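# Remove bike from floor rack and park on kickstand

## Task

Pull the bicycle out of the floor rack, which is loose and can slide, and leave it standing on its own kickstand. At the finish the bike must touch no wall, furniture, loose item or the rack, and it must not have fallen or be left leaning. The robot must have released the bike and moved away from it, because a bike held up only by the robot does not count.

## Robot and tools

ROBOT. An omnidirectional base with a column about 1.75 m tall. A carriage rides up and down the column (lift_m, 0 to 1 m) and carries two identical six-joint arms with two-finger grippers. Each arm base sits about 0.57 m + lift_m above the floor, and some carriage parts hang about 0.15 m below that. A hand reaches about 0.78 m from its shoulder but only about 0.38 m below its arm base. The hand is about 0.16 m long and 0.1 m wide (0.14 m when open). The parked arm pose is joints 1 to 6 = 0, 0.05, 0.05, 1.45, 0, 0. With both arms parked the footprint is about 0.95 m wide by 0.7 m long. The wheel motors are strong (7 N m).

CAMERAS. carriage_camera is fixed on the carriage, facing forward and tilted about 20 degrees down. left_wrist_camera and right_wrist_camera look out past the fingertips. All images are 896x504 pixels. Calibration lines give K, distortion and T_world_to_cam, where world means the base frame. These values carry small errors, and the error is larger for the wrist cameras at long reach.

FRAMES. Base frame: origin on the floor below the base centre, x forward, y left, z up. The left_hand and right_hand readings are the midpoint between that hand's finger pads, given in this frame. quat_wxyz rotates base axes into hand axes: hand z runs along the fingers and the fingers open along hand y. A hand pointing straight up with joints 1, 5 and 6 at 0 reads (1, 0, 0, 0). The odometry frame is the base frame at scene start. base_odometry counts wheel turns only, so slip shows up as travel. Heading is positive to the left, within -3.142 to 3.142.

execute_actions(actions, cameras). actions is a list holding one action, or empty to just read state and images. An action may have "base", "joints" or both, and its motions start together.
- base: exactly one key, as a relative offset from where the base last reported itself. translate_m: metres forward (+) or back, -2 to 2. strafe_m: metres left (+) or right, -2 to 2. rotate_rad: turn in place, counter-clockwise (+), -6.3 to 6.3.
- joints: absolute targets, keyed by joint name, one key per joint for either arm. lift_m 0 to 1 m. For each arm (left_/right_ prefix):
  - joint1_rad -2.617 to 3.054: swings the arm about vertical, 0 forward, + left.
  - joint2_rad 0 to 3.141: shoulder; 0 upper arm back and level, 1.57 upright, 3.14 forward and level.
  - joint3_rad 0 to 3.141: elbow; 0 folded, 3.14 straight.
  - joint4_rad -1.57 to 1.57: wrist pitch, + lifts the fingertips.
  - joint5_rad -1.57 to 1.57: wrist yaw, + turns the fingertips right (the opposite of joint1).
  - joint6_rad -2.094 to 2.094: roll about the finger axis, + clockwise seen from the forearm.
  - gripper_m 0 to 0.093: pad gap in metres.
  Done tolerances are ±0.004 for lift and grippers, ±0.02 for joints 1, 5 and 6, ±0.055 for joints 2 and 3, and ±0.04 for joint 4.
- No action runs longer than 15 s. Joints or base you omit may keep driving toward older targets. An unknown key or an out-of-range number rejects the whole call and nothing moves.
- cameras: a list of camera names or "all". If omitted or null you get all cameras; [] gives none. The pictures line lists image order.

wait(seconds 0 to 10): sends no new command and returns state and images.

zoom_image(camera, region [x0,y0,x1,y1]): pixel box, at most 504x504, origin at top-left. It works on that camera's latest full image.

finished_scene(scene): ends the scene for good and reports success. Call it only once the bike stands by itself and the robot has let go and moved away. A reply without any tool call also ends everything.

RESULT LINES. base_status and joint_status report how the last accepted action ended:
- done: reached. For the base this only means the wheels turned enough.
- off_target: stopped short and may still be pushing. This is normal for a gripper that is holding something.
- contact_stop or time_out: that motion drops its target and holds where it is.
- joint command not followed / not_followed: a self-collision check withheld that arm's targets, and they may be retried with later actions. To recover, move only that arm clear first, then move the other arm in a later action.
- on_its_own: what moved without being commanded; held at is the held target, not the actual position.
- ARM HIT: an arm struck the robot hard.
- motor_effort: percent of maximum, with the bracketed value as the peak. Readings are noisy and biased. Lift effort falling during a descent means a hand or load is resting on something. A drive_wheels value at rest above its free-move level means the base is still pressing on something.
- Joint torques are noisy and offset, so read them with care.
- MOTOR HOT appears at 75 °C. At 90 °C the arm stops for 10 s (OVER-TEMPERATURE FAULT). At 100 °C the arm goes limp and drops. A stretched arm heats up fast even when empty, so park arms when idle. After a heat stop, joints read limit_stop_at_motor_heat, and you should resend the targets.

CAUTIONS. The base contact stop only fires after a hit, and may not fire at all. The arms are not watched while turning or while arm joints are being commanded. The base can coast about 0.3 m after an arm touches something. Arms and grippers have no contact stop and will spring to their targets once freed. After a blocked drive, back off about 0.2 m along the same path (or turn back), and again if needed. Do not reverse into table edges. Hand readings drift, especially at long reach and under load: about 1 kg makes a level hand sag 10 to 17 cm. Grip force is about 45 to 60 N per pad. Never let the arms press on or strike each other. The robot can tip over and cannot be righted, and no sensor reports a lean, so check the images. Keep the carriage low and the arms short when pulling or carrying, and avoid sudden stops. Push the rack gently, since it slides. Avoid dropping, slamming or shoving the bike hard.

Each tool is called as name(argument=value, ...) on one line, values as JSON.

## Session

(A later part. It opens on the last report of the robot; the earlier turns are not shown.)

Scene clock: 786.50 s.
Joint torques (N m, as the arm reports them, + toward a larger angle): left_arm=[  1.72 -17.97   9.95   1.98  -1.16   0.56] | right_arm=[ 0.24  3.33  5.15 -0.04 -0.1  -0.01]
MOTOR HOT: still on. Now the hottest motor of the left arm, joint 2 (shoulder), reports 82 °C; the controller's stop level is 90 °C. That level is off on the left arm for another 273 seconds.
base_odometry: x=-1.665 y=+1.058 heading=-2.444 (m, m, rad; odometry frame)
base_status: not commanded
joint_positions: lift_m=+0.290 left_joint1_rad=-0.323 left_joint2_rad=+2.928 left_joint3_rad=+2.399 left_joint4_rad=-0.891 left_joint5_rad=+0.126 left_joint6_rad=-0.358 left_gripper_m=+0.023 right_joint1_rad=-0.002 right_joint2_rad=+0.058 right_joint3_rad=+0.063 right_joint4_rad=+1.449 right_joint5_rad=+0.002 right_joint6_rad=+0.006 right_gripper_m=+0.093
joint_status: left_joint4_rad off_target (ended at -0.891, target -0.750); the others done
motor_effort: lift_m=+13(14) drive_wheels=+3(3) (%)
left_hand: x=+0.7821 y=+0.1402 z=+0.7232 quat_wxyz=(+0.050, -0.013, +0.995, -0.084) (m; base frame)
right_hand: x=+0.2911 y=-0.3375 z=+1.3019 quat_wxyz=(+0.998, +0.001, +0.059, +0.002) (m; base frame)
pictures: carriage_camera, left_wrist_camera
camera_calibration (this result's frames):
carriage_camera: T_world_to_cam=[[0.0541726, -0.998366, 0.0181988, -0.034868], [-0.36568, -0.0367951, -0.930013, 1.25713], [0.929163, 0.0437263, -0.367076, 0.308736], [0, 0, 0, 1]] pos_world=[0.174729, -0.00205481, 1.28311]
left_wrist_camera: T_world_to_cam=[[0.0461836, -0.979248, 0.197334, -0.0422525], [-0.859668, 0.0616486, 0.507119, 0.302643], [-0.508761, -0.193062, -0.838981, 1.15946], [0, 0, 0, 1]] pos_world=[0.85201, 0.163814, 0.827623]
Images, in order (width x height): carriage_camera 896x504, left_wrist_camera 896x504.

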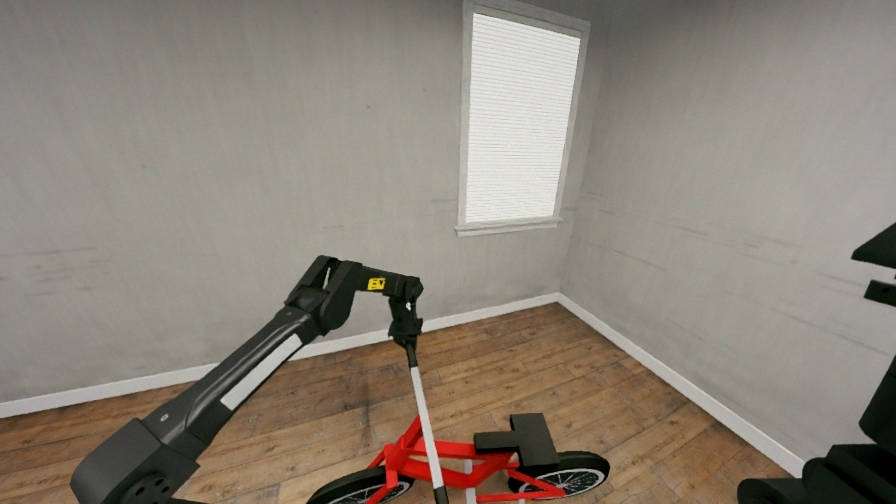

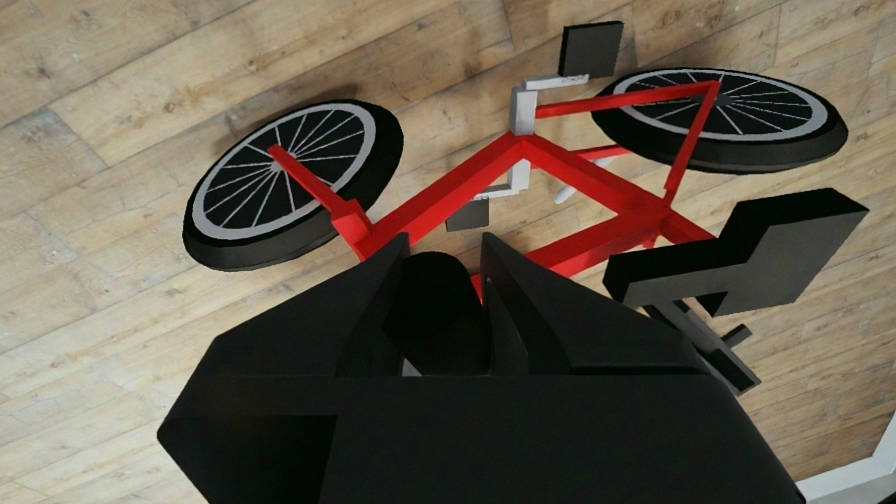

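execute_actions(actions=[{"joints":{"left_gripper_m":0.06}}], cameras=["carriage_camera","left_wrist_camera"])

wait(seconds=1.5)

Scene clock: 791.87 s.
Joint torques (N m, as the arm reports them, + toward a larger angle): left_arm=[  0.53 -18.11   8.     1.1   -0.15   0.09] | right_arm=[ 0.24  3.29  5.15 -0.05 -0.11 -0.02]
MOTOR HOT: still on. Now the hottest motor of the left arm, joint 2 (shoulder), reports 81 °C; the controller's stop level is 90 °C. That level is off on the left arm for another 267 seconds.
base_odometry: x=-1.665 y=+1.058 heading=-2.444 (m, m, rad; odometry frame)
base_status: not commanded
joint_positions: lift_m=+0.290 left_joint1_rad=-0.306 left_joint2_rad=+2.926 left_joint3_rad=+2.433 left_joint4_rad=-0.759 left_joint5_rad=+0.010 left_joint6_rad=-0.309 left_gripper_m=+0.060 right_joint1_rad=-0.002 right_joint2_rad=+0.058 right_joint3_rad=+0.063 right_joint4_rad=+1.449 right_joint5_rad=+0.002 right_joint6_rad=+0.006 right_gripper_m=+0.093
joint_status: all done
on_its_own: left_joint4_rad moved +0.132 to your old target -0.750
motor_effort: lift_m=+13(13) drive_wheels=+3(3) (%)
left_hand: x=+0.8319 y=+0.1551 z=+0.7409 quat_wxyz=(+0.150, -0.001, +0.987, -0.053) (m; base frame)
right_hand: x=+0.2911 y=-0.3375 z=+1.3019 quat_wxyz=(+0.998, +0.001, +0.059, +0.002) (m; base frame)
pictures: carriage_camera, left_wrist_camera
camera_calibration (this result's frames):
carriage_camera: T_world_to_cam=[[0.0541726, -0.998366, 0.0181988, -0.034868], [-0.36568, -0.0367951, -0.930013, 1.25713], [0.929163, 0.0437263, -0.367076, 0.308736], [0, 0, 0, 1]] pos_world=[0.174729, -0.00205481, 1.28311]
left_wrist_camera: T_world_to_cam=[[0.00857852, -0.990357, 0.13827, 0.0433079], [-0.943754, 0.037688, 0.328493, 0.541587], [-0.330537, -0.133311, -0.934331, 1.11568], [0, 0, 0, 1]] pos_world=[0.879527, 0.171211, 0.858518]
Images, in order (width x height): carriage_camera 896x504, left_wrist_camera 896x504.

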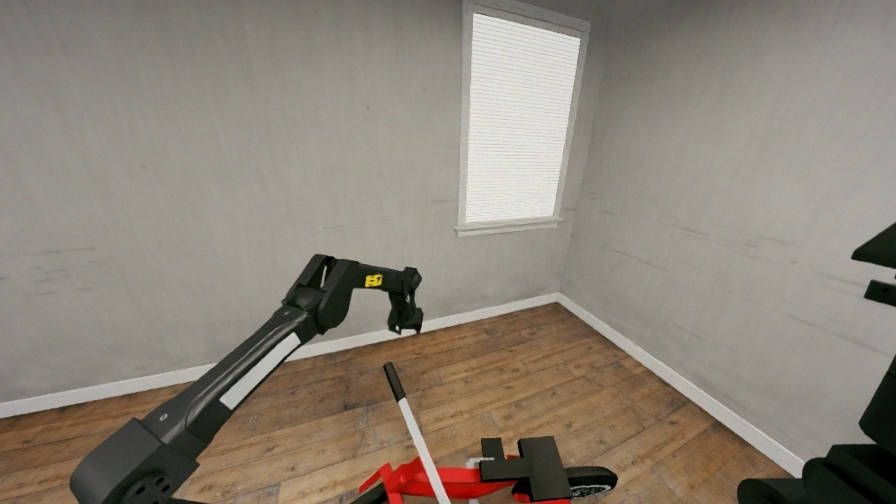

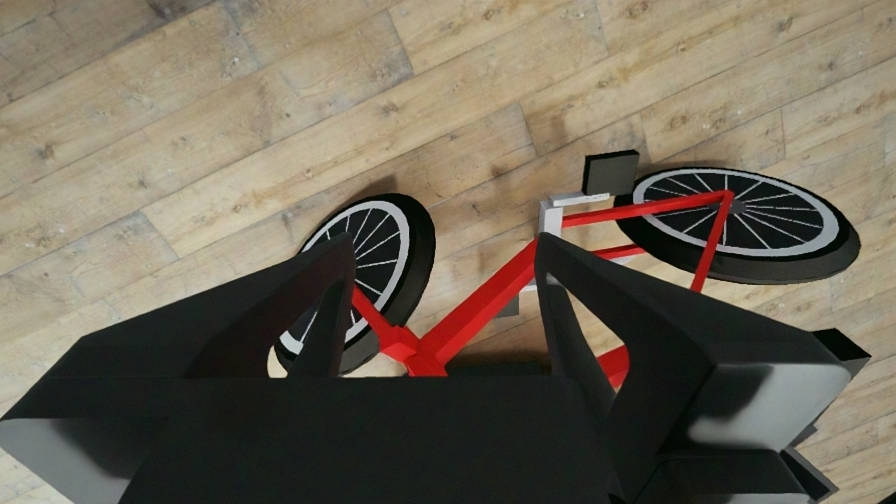

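Scene clock: 793.37 s.
Joint torques (N m, as the arm reports them, + toward a larger angle): left_arm=[  0.51 -18.15   7.98   1.11  -0.15   0.09] | right_arm=[ 0.26  3.29  5.17 -0.06 -0.11 -0.02]
MOTOR HOT: still on. Now the hottest motor of the left arm, joint 2 (shoulder), reports 81 °C; the controller's stop level is 90 °C. That level is off on the left arm for another 266 seconds.
base_odometry: x=-1.665 y=+1.058 heading=-2.444 (m, m, rad; odometry frame)
base_status: not commanded
joint_positions: lift_m=+0.290 left_joint1_rad=-0.306 left_joint2_rad=+2.926 left_joint3_rad=+2.433 left_joint4_rad=-0.758 left_joint5_rad=+0.008 left_joint6_rad=-0.308 left_gripper_m=+0.060 right_joint1_rad=-0.002 right_joint2_rad=+0.058 right_joint3_rad=+0.063 right_joint4_rad=+1.449 right_joint5_rad=+0.002 right_joint6_rad=+0.006 right_gripper_m=+0.093
joint_status: all done
motor_effort: lift_m=+12(13) drive_wheels=+3(3) (%)
left_hand: x=+0.8322 y=+0.1553 z=+0.7410 quat_wxyz=(+0.150, -0.001, +0.987, -0.052) (m; base frame)
right_hand: x=+0.2911 y=-0.3375 z=+1.3019 quat_wxyz=(+0.998, +0.001, +0.059, +0.002) (m; base frame)
wait: 1.50 s; at rest by 0.27 s
pictures: carriage_camera, left_wrist_camera, right_wrist_camera
camera_calibration (this result's frames):
carriage_camera: T_world_to_cam=[[0.0541726, -0.998366, 0.0181988, -0.034868], [-0.36568, -0.0367951, -0.930013, 1.25713], [0.929163, 0.0437263, -0.367076, 0.308736], [0, 0, 0, 1]] pos_world=[0.174729, -0.00205481, 1.28311]
left_wrist_camera: T_world_to_cam=[[0.00811351, -0.990533, 0.137032, 0.0447925], [-0.944271, 0.0375065, 0.327024, 0.543415], [-0.329068, -0.132049, -0.935028, 1.11499], [0, 0, 0, 1]] pos_world=[0.879676, 0.17122, 0.858701]
right_wrist_camera: T_world_to_cam=[[0.0432125, -0.998786, -0.0236401, -0.318389], [0.711332, 0.0473738, -0.701258, 0.720968], [0.701527, 0.0134871, 0.712516, -1.00163], [0, 0, 0, 1]] pos_world=[0.20358, -0.338648, 1.21173]
Images, in order (width x height): carriage_camera 896x504, left_wrist_camera 896x504, right_wrist_camera 896x504.

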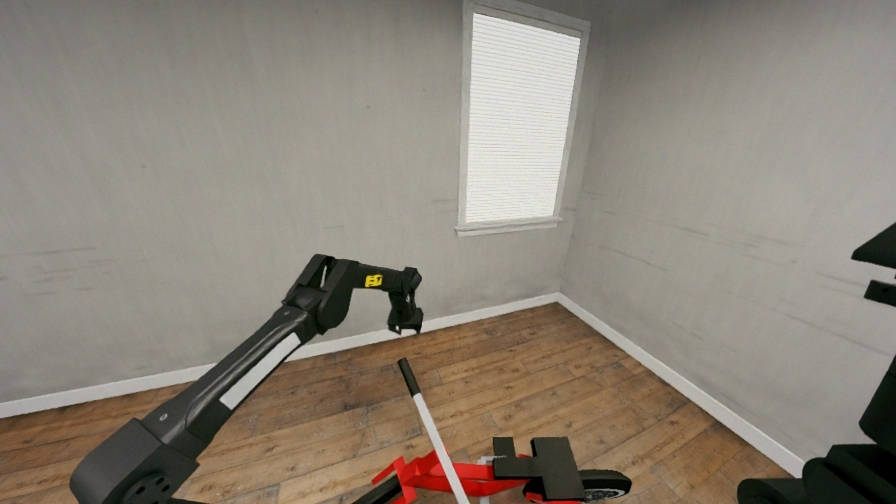

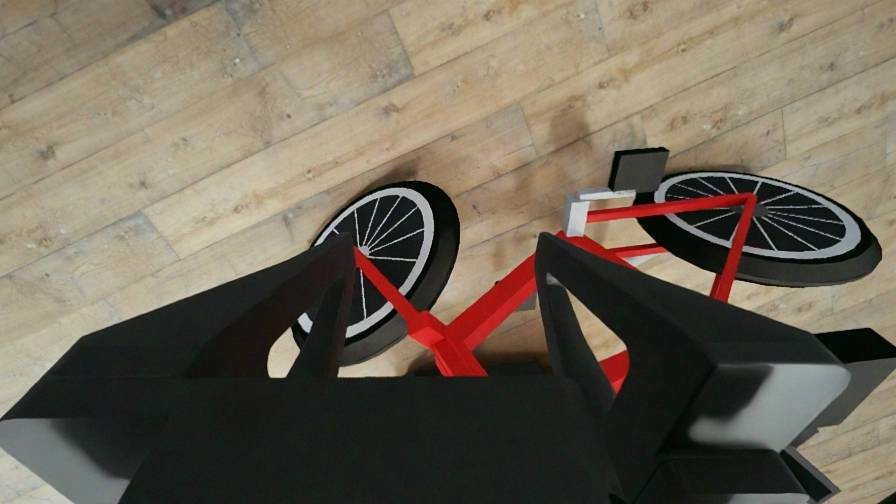

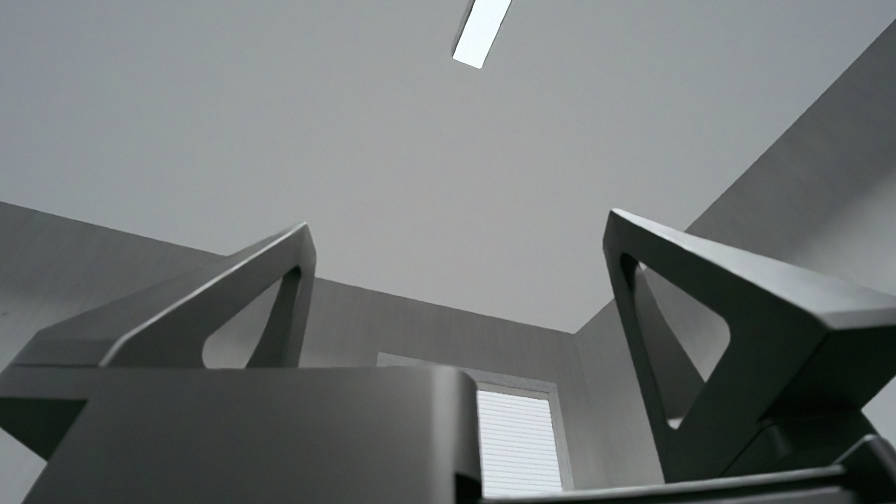

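execute_actions(actions=[{"base":{"translate_m":-0.04},"joints":{"lift_m":0.36,"left_gripper_m":0.093,"left_joint2_rad":2.6}}], cameras=["carriage_camera","left_wrist_camera"])

Scene clock: 800.57 s.
Joint torques (N m, as the arm reports them, + toward a larger angle): left_arm=[  0.46 -16.73   6.16   1.67  -0.1    0.09] | right_arm=[ 0.26  3.23  5.17 -0.06 -0.11 -0.01]
MOTOR HOT: still on. Now the hottest motor of the left arm, joint 2 (shoulder), reports 81 °C; the controller's stop level is 90 °C. That level is off on the left arm for another 258 seconds.
base_odometry: x=-1.635 y=+1.083 heading=-2.444 (m, m, rad; odometry frame)
base_status: done
joint_positions: lift_m=+0.360 left_joint1_rad=-0.305 left_joint2_rad=+2.595 left_joint3_rad=+2.470 left_joint4_rad=-0.743 left_joint5_rad=+0.005 left_joint6_rad=-0.308 left_gripper_m=+0.093 right_joint1_rad=-0.002 right_joint2_rad=+0.058 right_joint3_rad=+0.063 right_joint4_rad=+1.449 right_joint5_rad=+0.002 right_joint6_rad=+0.006 right_gripper_m=+0.093
joint_status: all done
motor_effort: lift_m=+16(21) drive_wheels=+0(11) (%)
left_hand: x=+0.8857 y=+0.1395 z=+1.0289 quat_wxyz=(+0.327, +0.000, +0.939, -0.106) (m; base frame)
right_hand: x=+0.2911 y=-0.3375 z=+1.3712 quat_wxyz=(+0.998, +0.001, +0.059, +0.002) (m; base frame)
pictures: carriage_camera, left_wrist_camera
camera_calibration (this result's frames):
carriage_camera: T_world_to_cam=[[0.0541726, -0.998366, 0.0181988, -0.0361334], [-0.36568, -0.0367951, -0.930013, 1.32179], [0.929163, 0.0437263, -0.367076, 0.334259], [0, 0, 0, 1]] pos_world=[0.174729, -0.00205481, 1.35264]
left_wrist_camera: T_world_to_cam=[[-0.0599773, -0.969222, 0.238769, -0.0580879], [-0.997901, 0.052364, -0.0381082, 0.921453], [0.0244324, -0.240554, -0.970328, 1.13805], [0, 0, 0, 1]] pos_world=[0.888229, 0.169212, 1.15327]
Images, in order (width x height): carriage_camera 896x504, left_wrist_camera 896x504.

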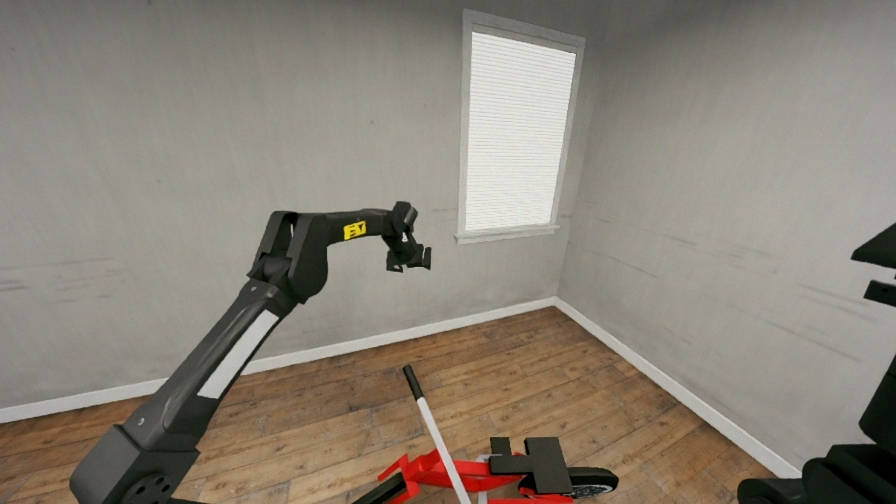

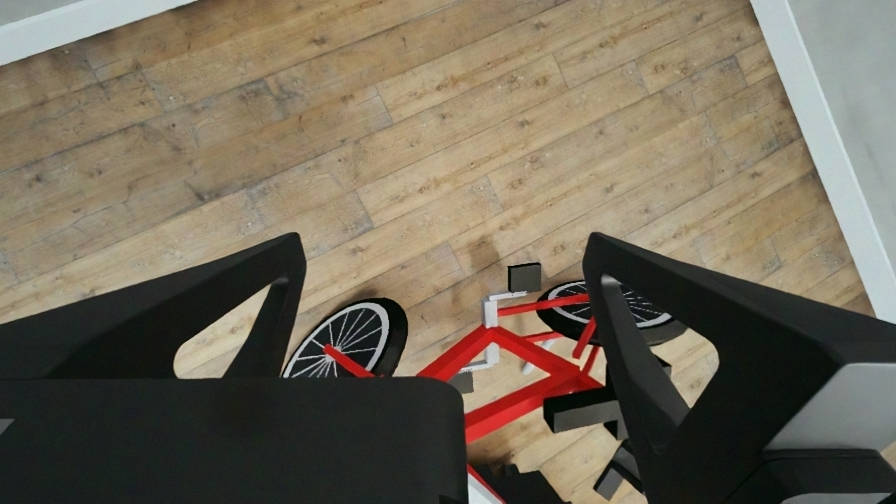

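execute_actions(actions=[{"joints":{"lift_m":0.4,"left_joint1_rad":-0.4,"left_joint2_rad":2.7,"left_joint3_rad":1.85,"left_joint4_rad":-0.6,"left_joint6_rad":-0.2}}], cameras=["carriage_camera","left_wrist_camera"])

Scene clock: 810.40 s.
Joint torques (N m, as the arm reports them, + toward a larger angle): left_arm=[  0.65 -15.87   4.88   0.7   -0.08   0.07] | right_arm=[ 0.2   3.28  5.21 -0.05 -0.11 -0.02]
MOTOR HOT: still on. Now the hottest motor of the left arm, joint 2 (shoulder), reports 80 °C; the controller's stop level is 90 °C. That level is off on the left arm for another 249 seconds.
base_odometry: x=-1.635 y=+1.083 heading=-2.444 (m, m, rad; odometry frame)
base_status: not commanded
joint_positions: lift_m=+0.400 left_joint1_rad=-0.407 left_joint2_rad=+2.704 left_joint3_rad=+1.862 left_joint4_rad=-0.607 left_joint5_rad=+0.002 left_joint6_rad=-0.206 left_gripper_m=+0.093 right_joint1_rad=-0.002 right_joint2_rad=+0.058 right_joint3_rad=+0.063 right_joint4_rad=+1.449 right_joint5_rad=+0.002 right_joint6_rad=+0.006 right_gripper_m=+0.093
joint_status: all done
motor_effort: lift_m=+16(20) drive_wheels=+0(0) (%)
left_hand: x=+0.7175 y=+0.1400 z=+0.8156 quat_wxyz=(+0.058, +0.100, +0.993, -0.019) (m; base frame)
right_hand: x=+0.2912 y=-0.3375 z=+1.4111 quat_wxyz=(+0.998, +0.001, +0.059, +0.002) (m; base frame)
pictures: carriage_camera, left_wrist_camera
camera_calibration (this result's frames):
carriage_camera: T_world_to_cam=[[0.0541726, -0.998366, 0.0181988, -0.036859], [-0.36568, -0.0367951, -0.930013, 1.35887], [0.929163, 0.0437263, -0.367076, 0.348895], [0, 0, 0, 1]] pos_world=[0.174729, -0.00205481, 1.39251]
left_wrist_camera: T_world_to_cam=[[-0.172521, -0.983361, 0.0569019, 0.214316], [-0.850493, 0.177854, 0.495004, 0.187302], [-0.496888, 0.037004, -0.867025, 1.18629], [0, 0, 0, 1]] pos_world=[0.785725, 0.13354, 0.923631]
Images, in order (width x height): carriage_camera 896x504, left_wrist_camera 896x504.

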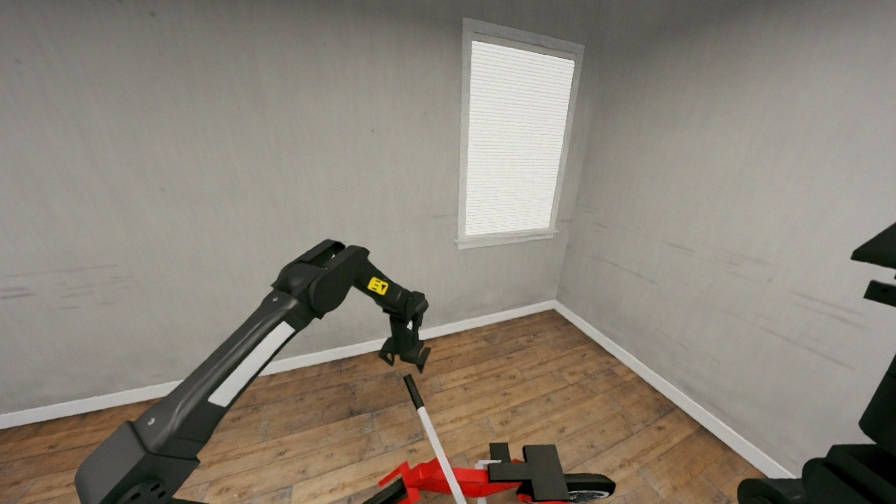

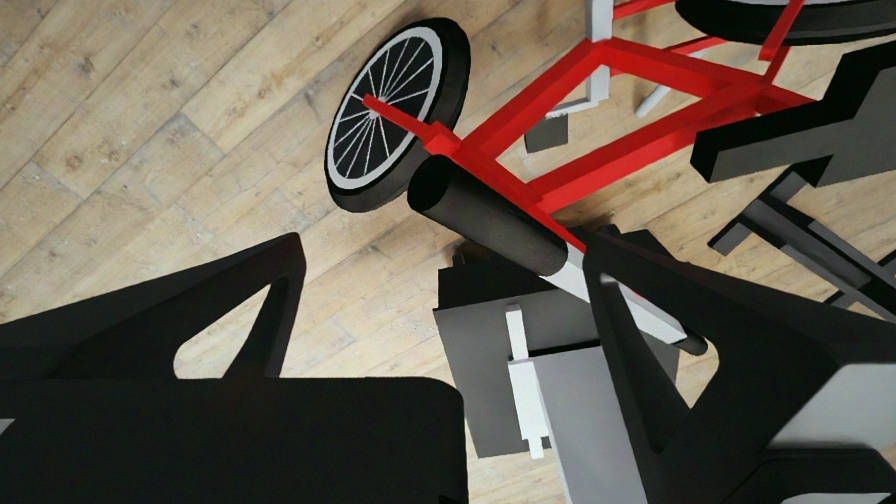

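execute_actions(actions=[{"base":{"translate_m":-0.06},"joints":{"lift_m":0.42}}], cameras=["carriage_camera","left_wrist_camera"])

Scene clock: 815.17 s.
Joint torques (N m, as the arm reports them, + toward a larger angle): left_arm=[  0.63 -15.19   4.9    0.65  -0.08   0.08] | right_arm=[ 0.25  3.25  5.18 -0.05 -0.11 -0.01]
MOTOR HOT: still on. Now the hottest motor of the left arm, joint 2 (shoulder), reports 78 °C; the controller's stop level is 90 °C. That level is off on the left arm for another 244 seconds.
base_odometry: x=-1.589 y=+1.122 heading=-2.445 (m, m, rad; odometry frame)
base_status: done
joint_positions: lift_m=+0.420 left_joint1_rad=-0.407 left_joint2_rad=+2.694 left_joint3_rad=+1.862 left_joint4_rad=-0.598 left_joint5_rad=+0.002 left_joint6_rad=-0.206 left_gripper_m=+0.093 right_joint1_rad=-0.002 right_joint2_rad=+0.058 right_joint3_rad=+0.063 right_joint4_rad=+1.449 right_joint5_rad=+0.002 right_joint6_rad=+0.006 right_gripper_m=+0.093
joint_status: all done
motor_effort: lift_m=+16(22) drive_wheels=-5(13) (%)
left_hand: x=+0.7219 y=+0.1382 z=+0.8405 quat_wxyz=(+0.067, +0.100, +0.993, -0.022) (m; base frame)
right_hand: x=+0.2913 y=-0.3375 z=+1.4310 quat_wxyz=(+0.998, +0.001, +0.059, +0.002) (m; base frame)
pictures: carriage_camera, left_wrist_camera
camera_calibration (this result's frames):
carriage_camera: T_world_to_cam=[[0.0541726, -0.998366, 0.0181988, -0.0372225], [-0.36568, -0.0367951, -0.930013, 1.37745], [0.929163, 0.0437263, -0.367076, 0.356227], [0, 0, 0, 1]] pos_world=[0.174729, -0.00205481, 1.41248]
left_wrist_camera: T_world_to_cam=[[-0.17347, -0.982964, 0.0607497, 0.209271], [-0.858767, 0.181172, 0.479266, 0.197798], [-0.482107, 0.0309684, -0.875565, 1.2074], [0, 0, 0, 1]] pos_world=[0.788259, 0.132479, 0.949643]
Images, in order (width x height): carriage_camera 896x504, left_wrist_camera 896x504.

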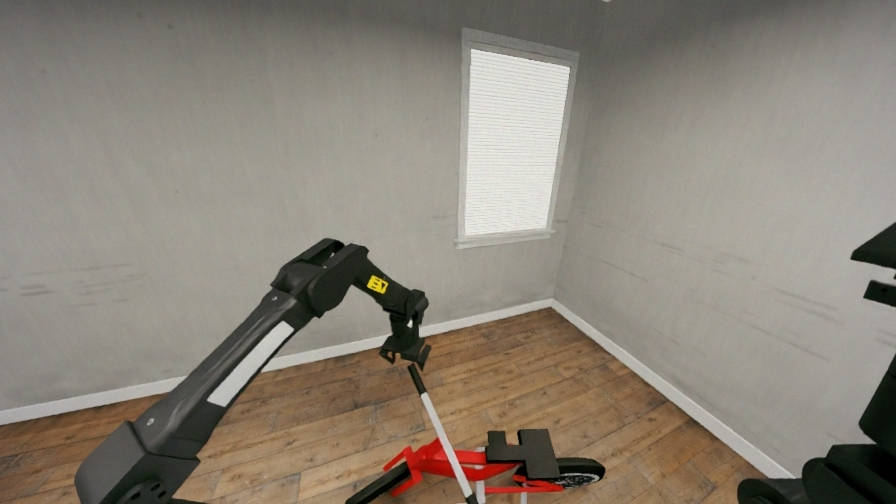

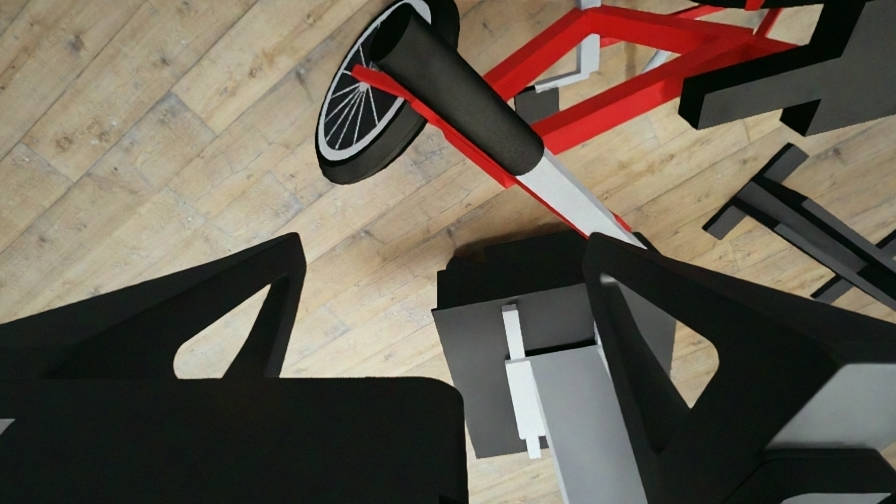

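It stayed put: it's standing on its own. Back away.

execute_actions(actions=[{"base":{"translate_m":-0.7},"joints":{"left_joint1_rad":0,"left_joint2_rad":0.05,"left_joint3_rad":0.05,"left_joint4_rad":1.45,"left_joint6_rad":0}}], cameras=["carriage_camera"])

zoom_image(camera="carriage_camera", region=[300,260,700,504])

Scene clock: 823.63 s.
Joint torques (N m, as the arm reports them, + toward a larger angle): left_arm=[-0.4   3.12  4.13 -0.21  0.    0.09] | right_arm=[ 0.24  3.31  5.2  -0.04 -0.11 -0.02]
MOTOR HOT: still on. Now the hottest motor of the left arm, joint 2 (shoulder), reports 74 °C; the controller's stop level is 90 °C. That level is off on the left arm for another 235 seconds.
base_odometry: x=-1.052 y=+1.571 heading=-2.444 (m, m, rad; odometry frame)
base_status: done
joint_positions: lift_m=+0.420 left_joint1_rad=+0.007 left_joint2_rad=+0.061 left_joint3_rad=+0.074 left_joint4_rad=+1.457 left_joint5_rad=-0.006 left_joint6_rad=-0.007 left_gripper_m=+0.093 right_joint1_rad=-0.002 right_joint2_rad=+0.058 right_joint3_rad=+0.063 right_joint4_rad=+1.449 right_joint5_rad=+0.002 right_joint6_rad=+0.006 right_gripper_m=+0.093
joint_status: all done
motor_effort: lift_m=+17(16) drive_wheels=-4(10) (%)
left_hand: x=+0.2864 y=+0.3383 z=+1.4344 quat_wxyz=(+0.999, -0.004, +0.050, +0.000) (m; base frame)
right_hand: x=+0.2913 y=-0.3375 z=+1.4310 quat_wxyz=(+0.998, +0.001, +0.059, +0.002) (m; base frame)
pictures: carriage_camera
camera_calibration (this result's frames):
carriage_camera: T_world_to_cam=[[0.0541726, -0.998366, 0.0181988, -0.0372224], [-0.36568, -0.0367951, -0.930013, 1.37745], [0.929163, 0.0437263, -0.367076, 0.356226], [0, 0, 0, 1]] pos_world=[0.174729, -0.00205481, 1.41248]
Images, in order (width x height): carriage_camera 896x504.

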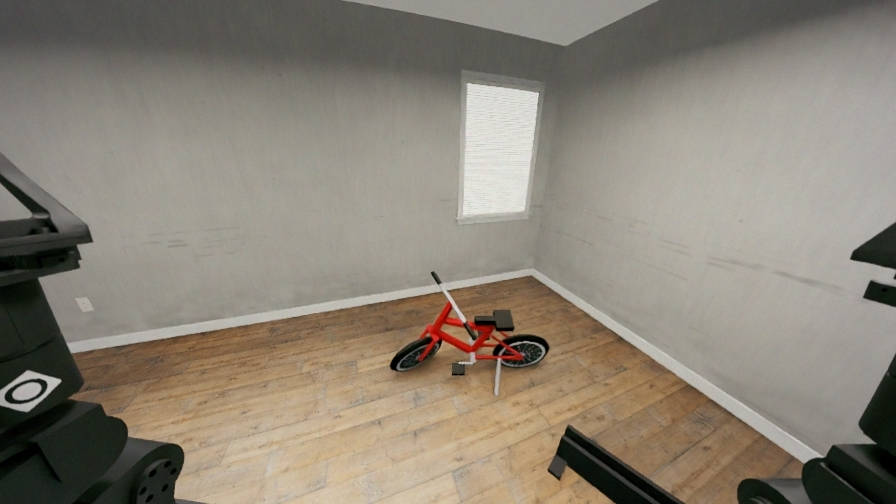

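Region (300, 260, 700, 504) of carriage_camera's 896x504 image, scaled by 1.260, with more detail than that image has; it fills the top 307 rows of this view, and the rest is white.

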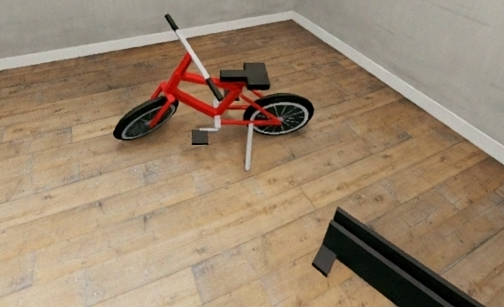

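Standing on its kickstand, clear of everything.

finished_scene(scene=1)

The scene is finished: the task was done.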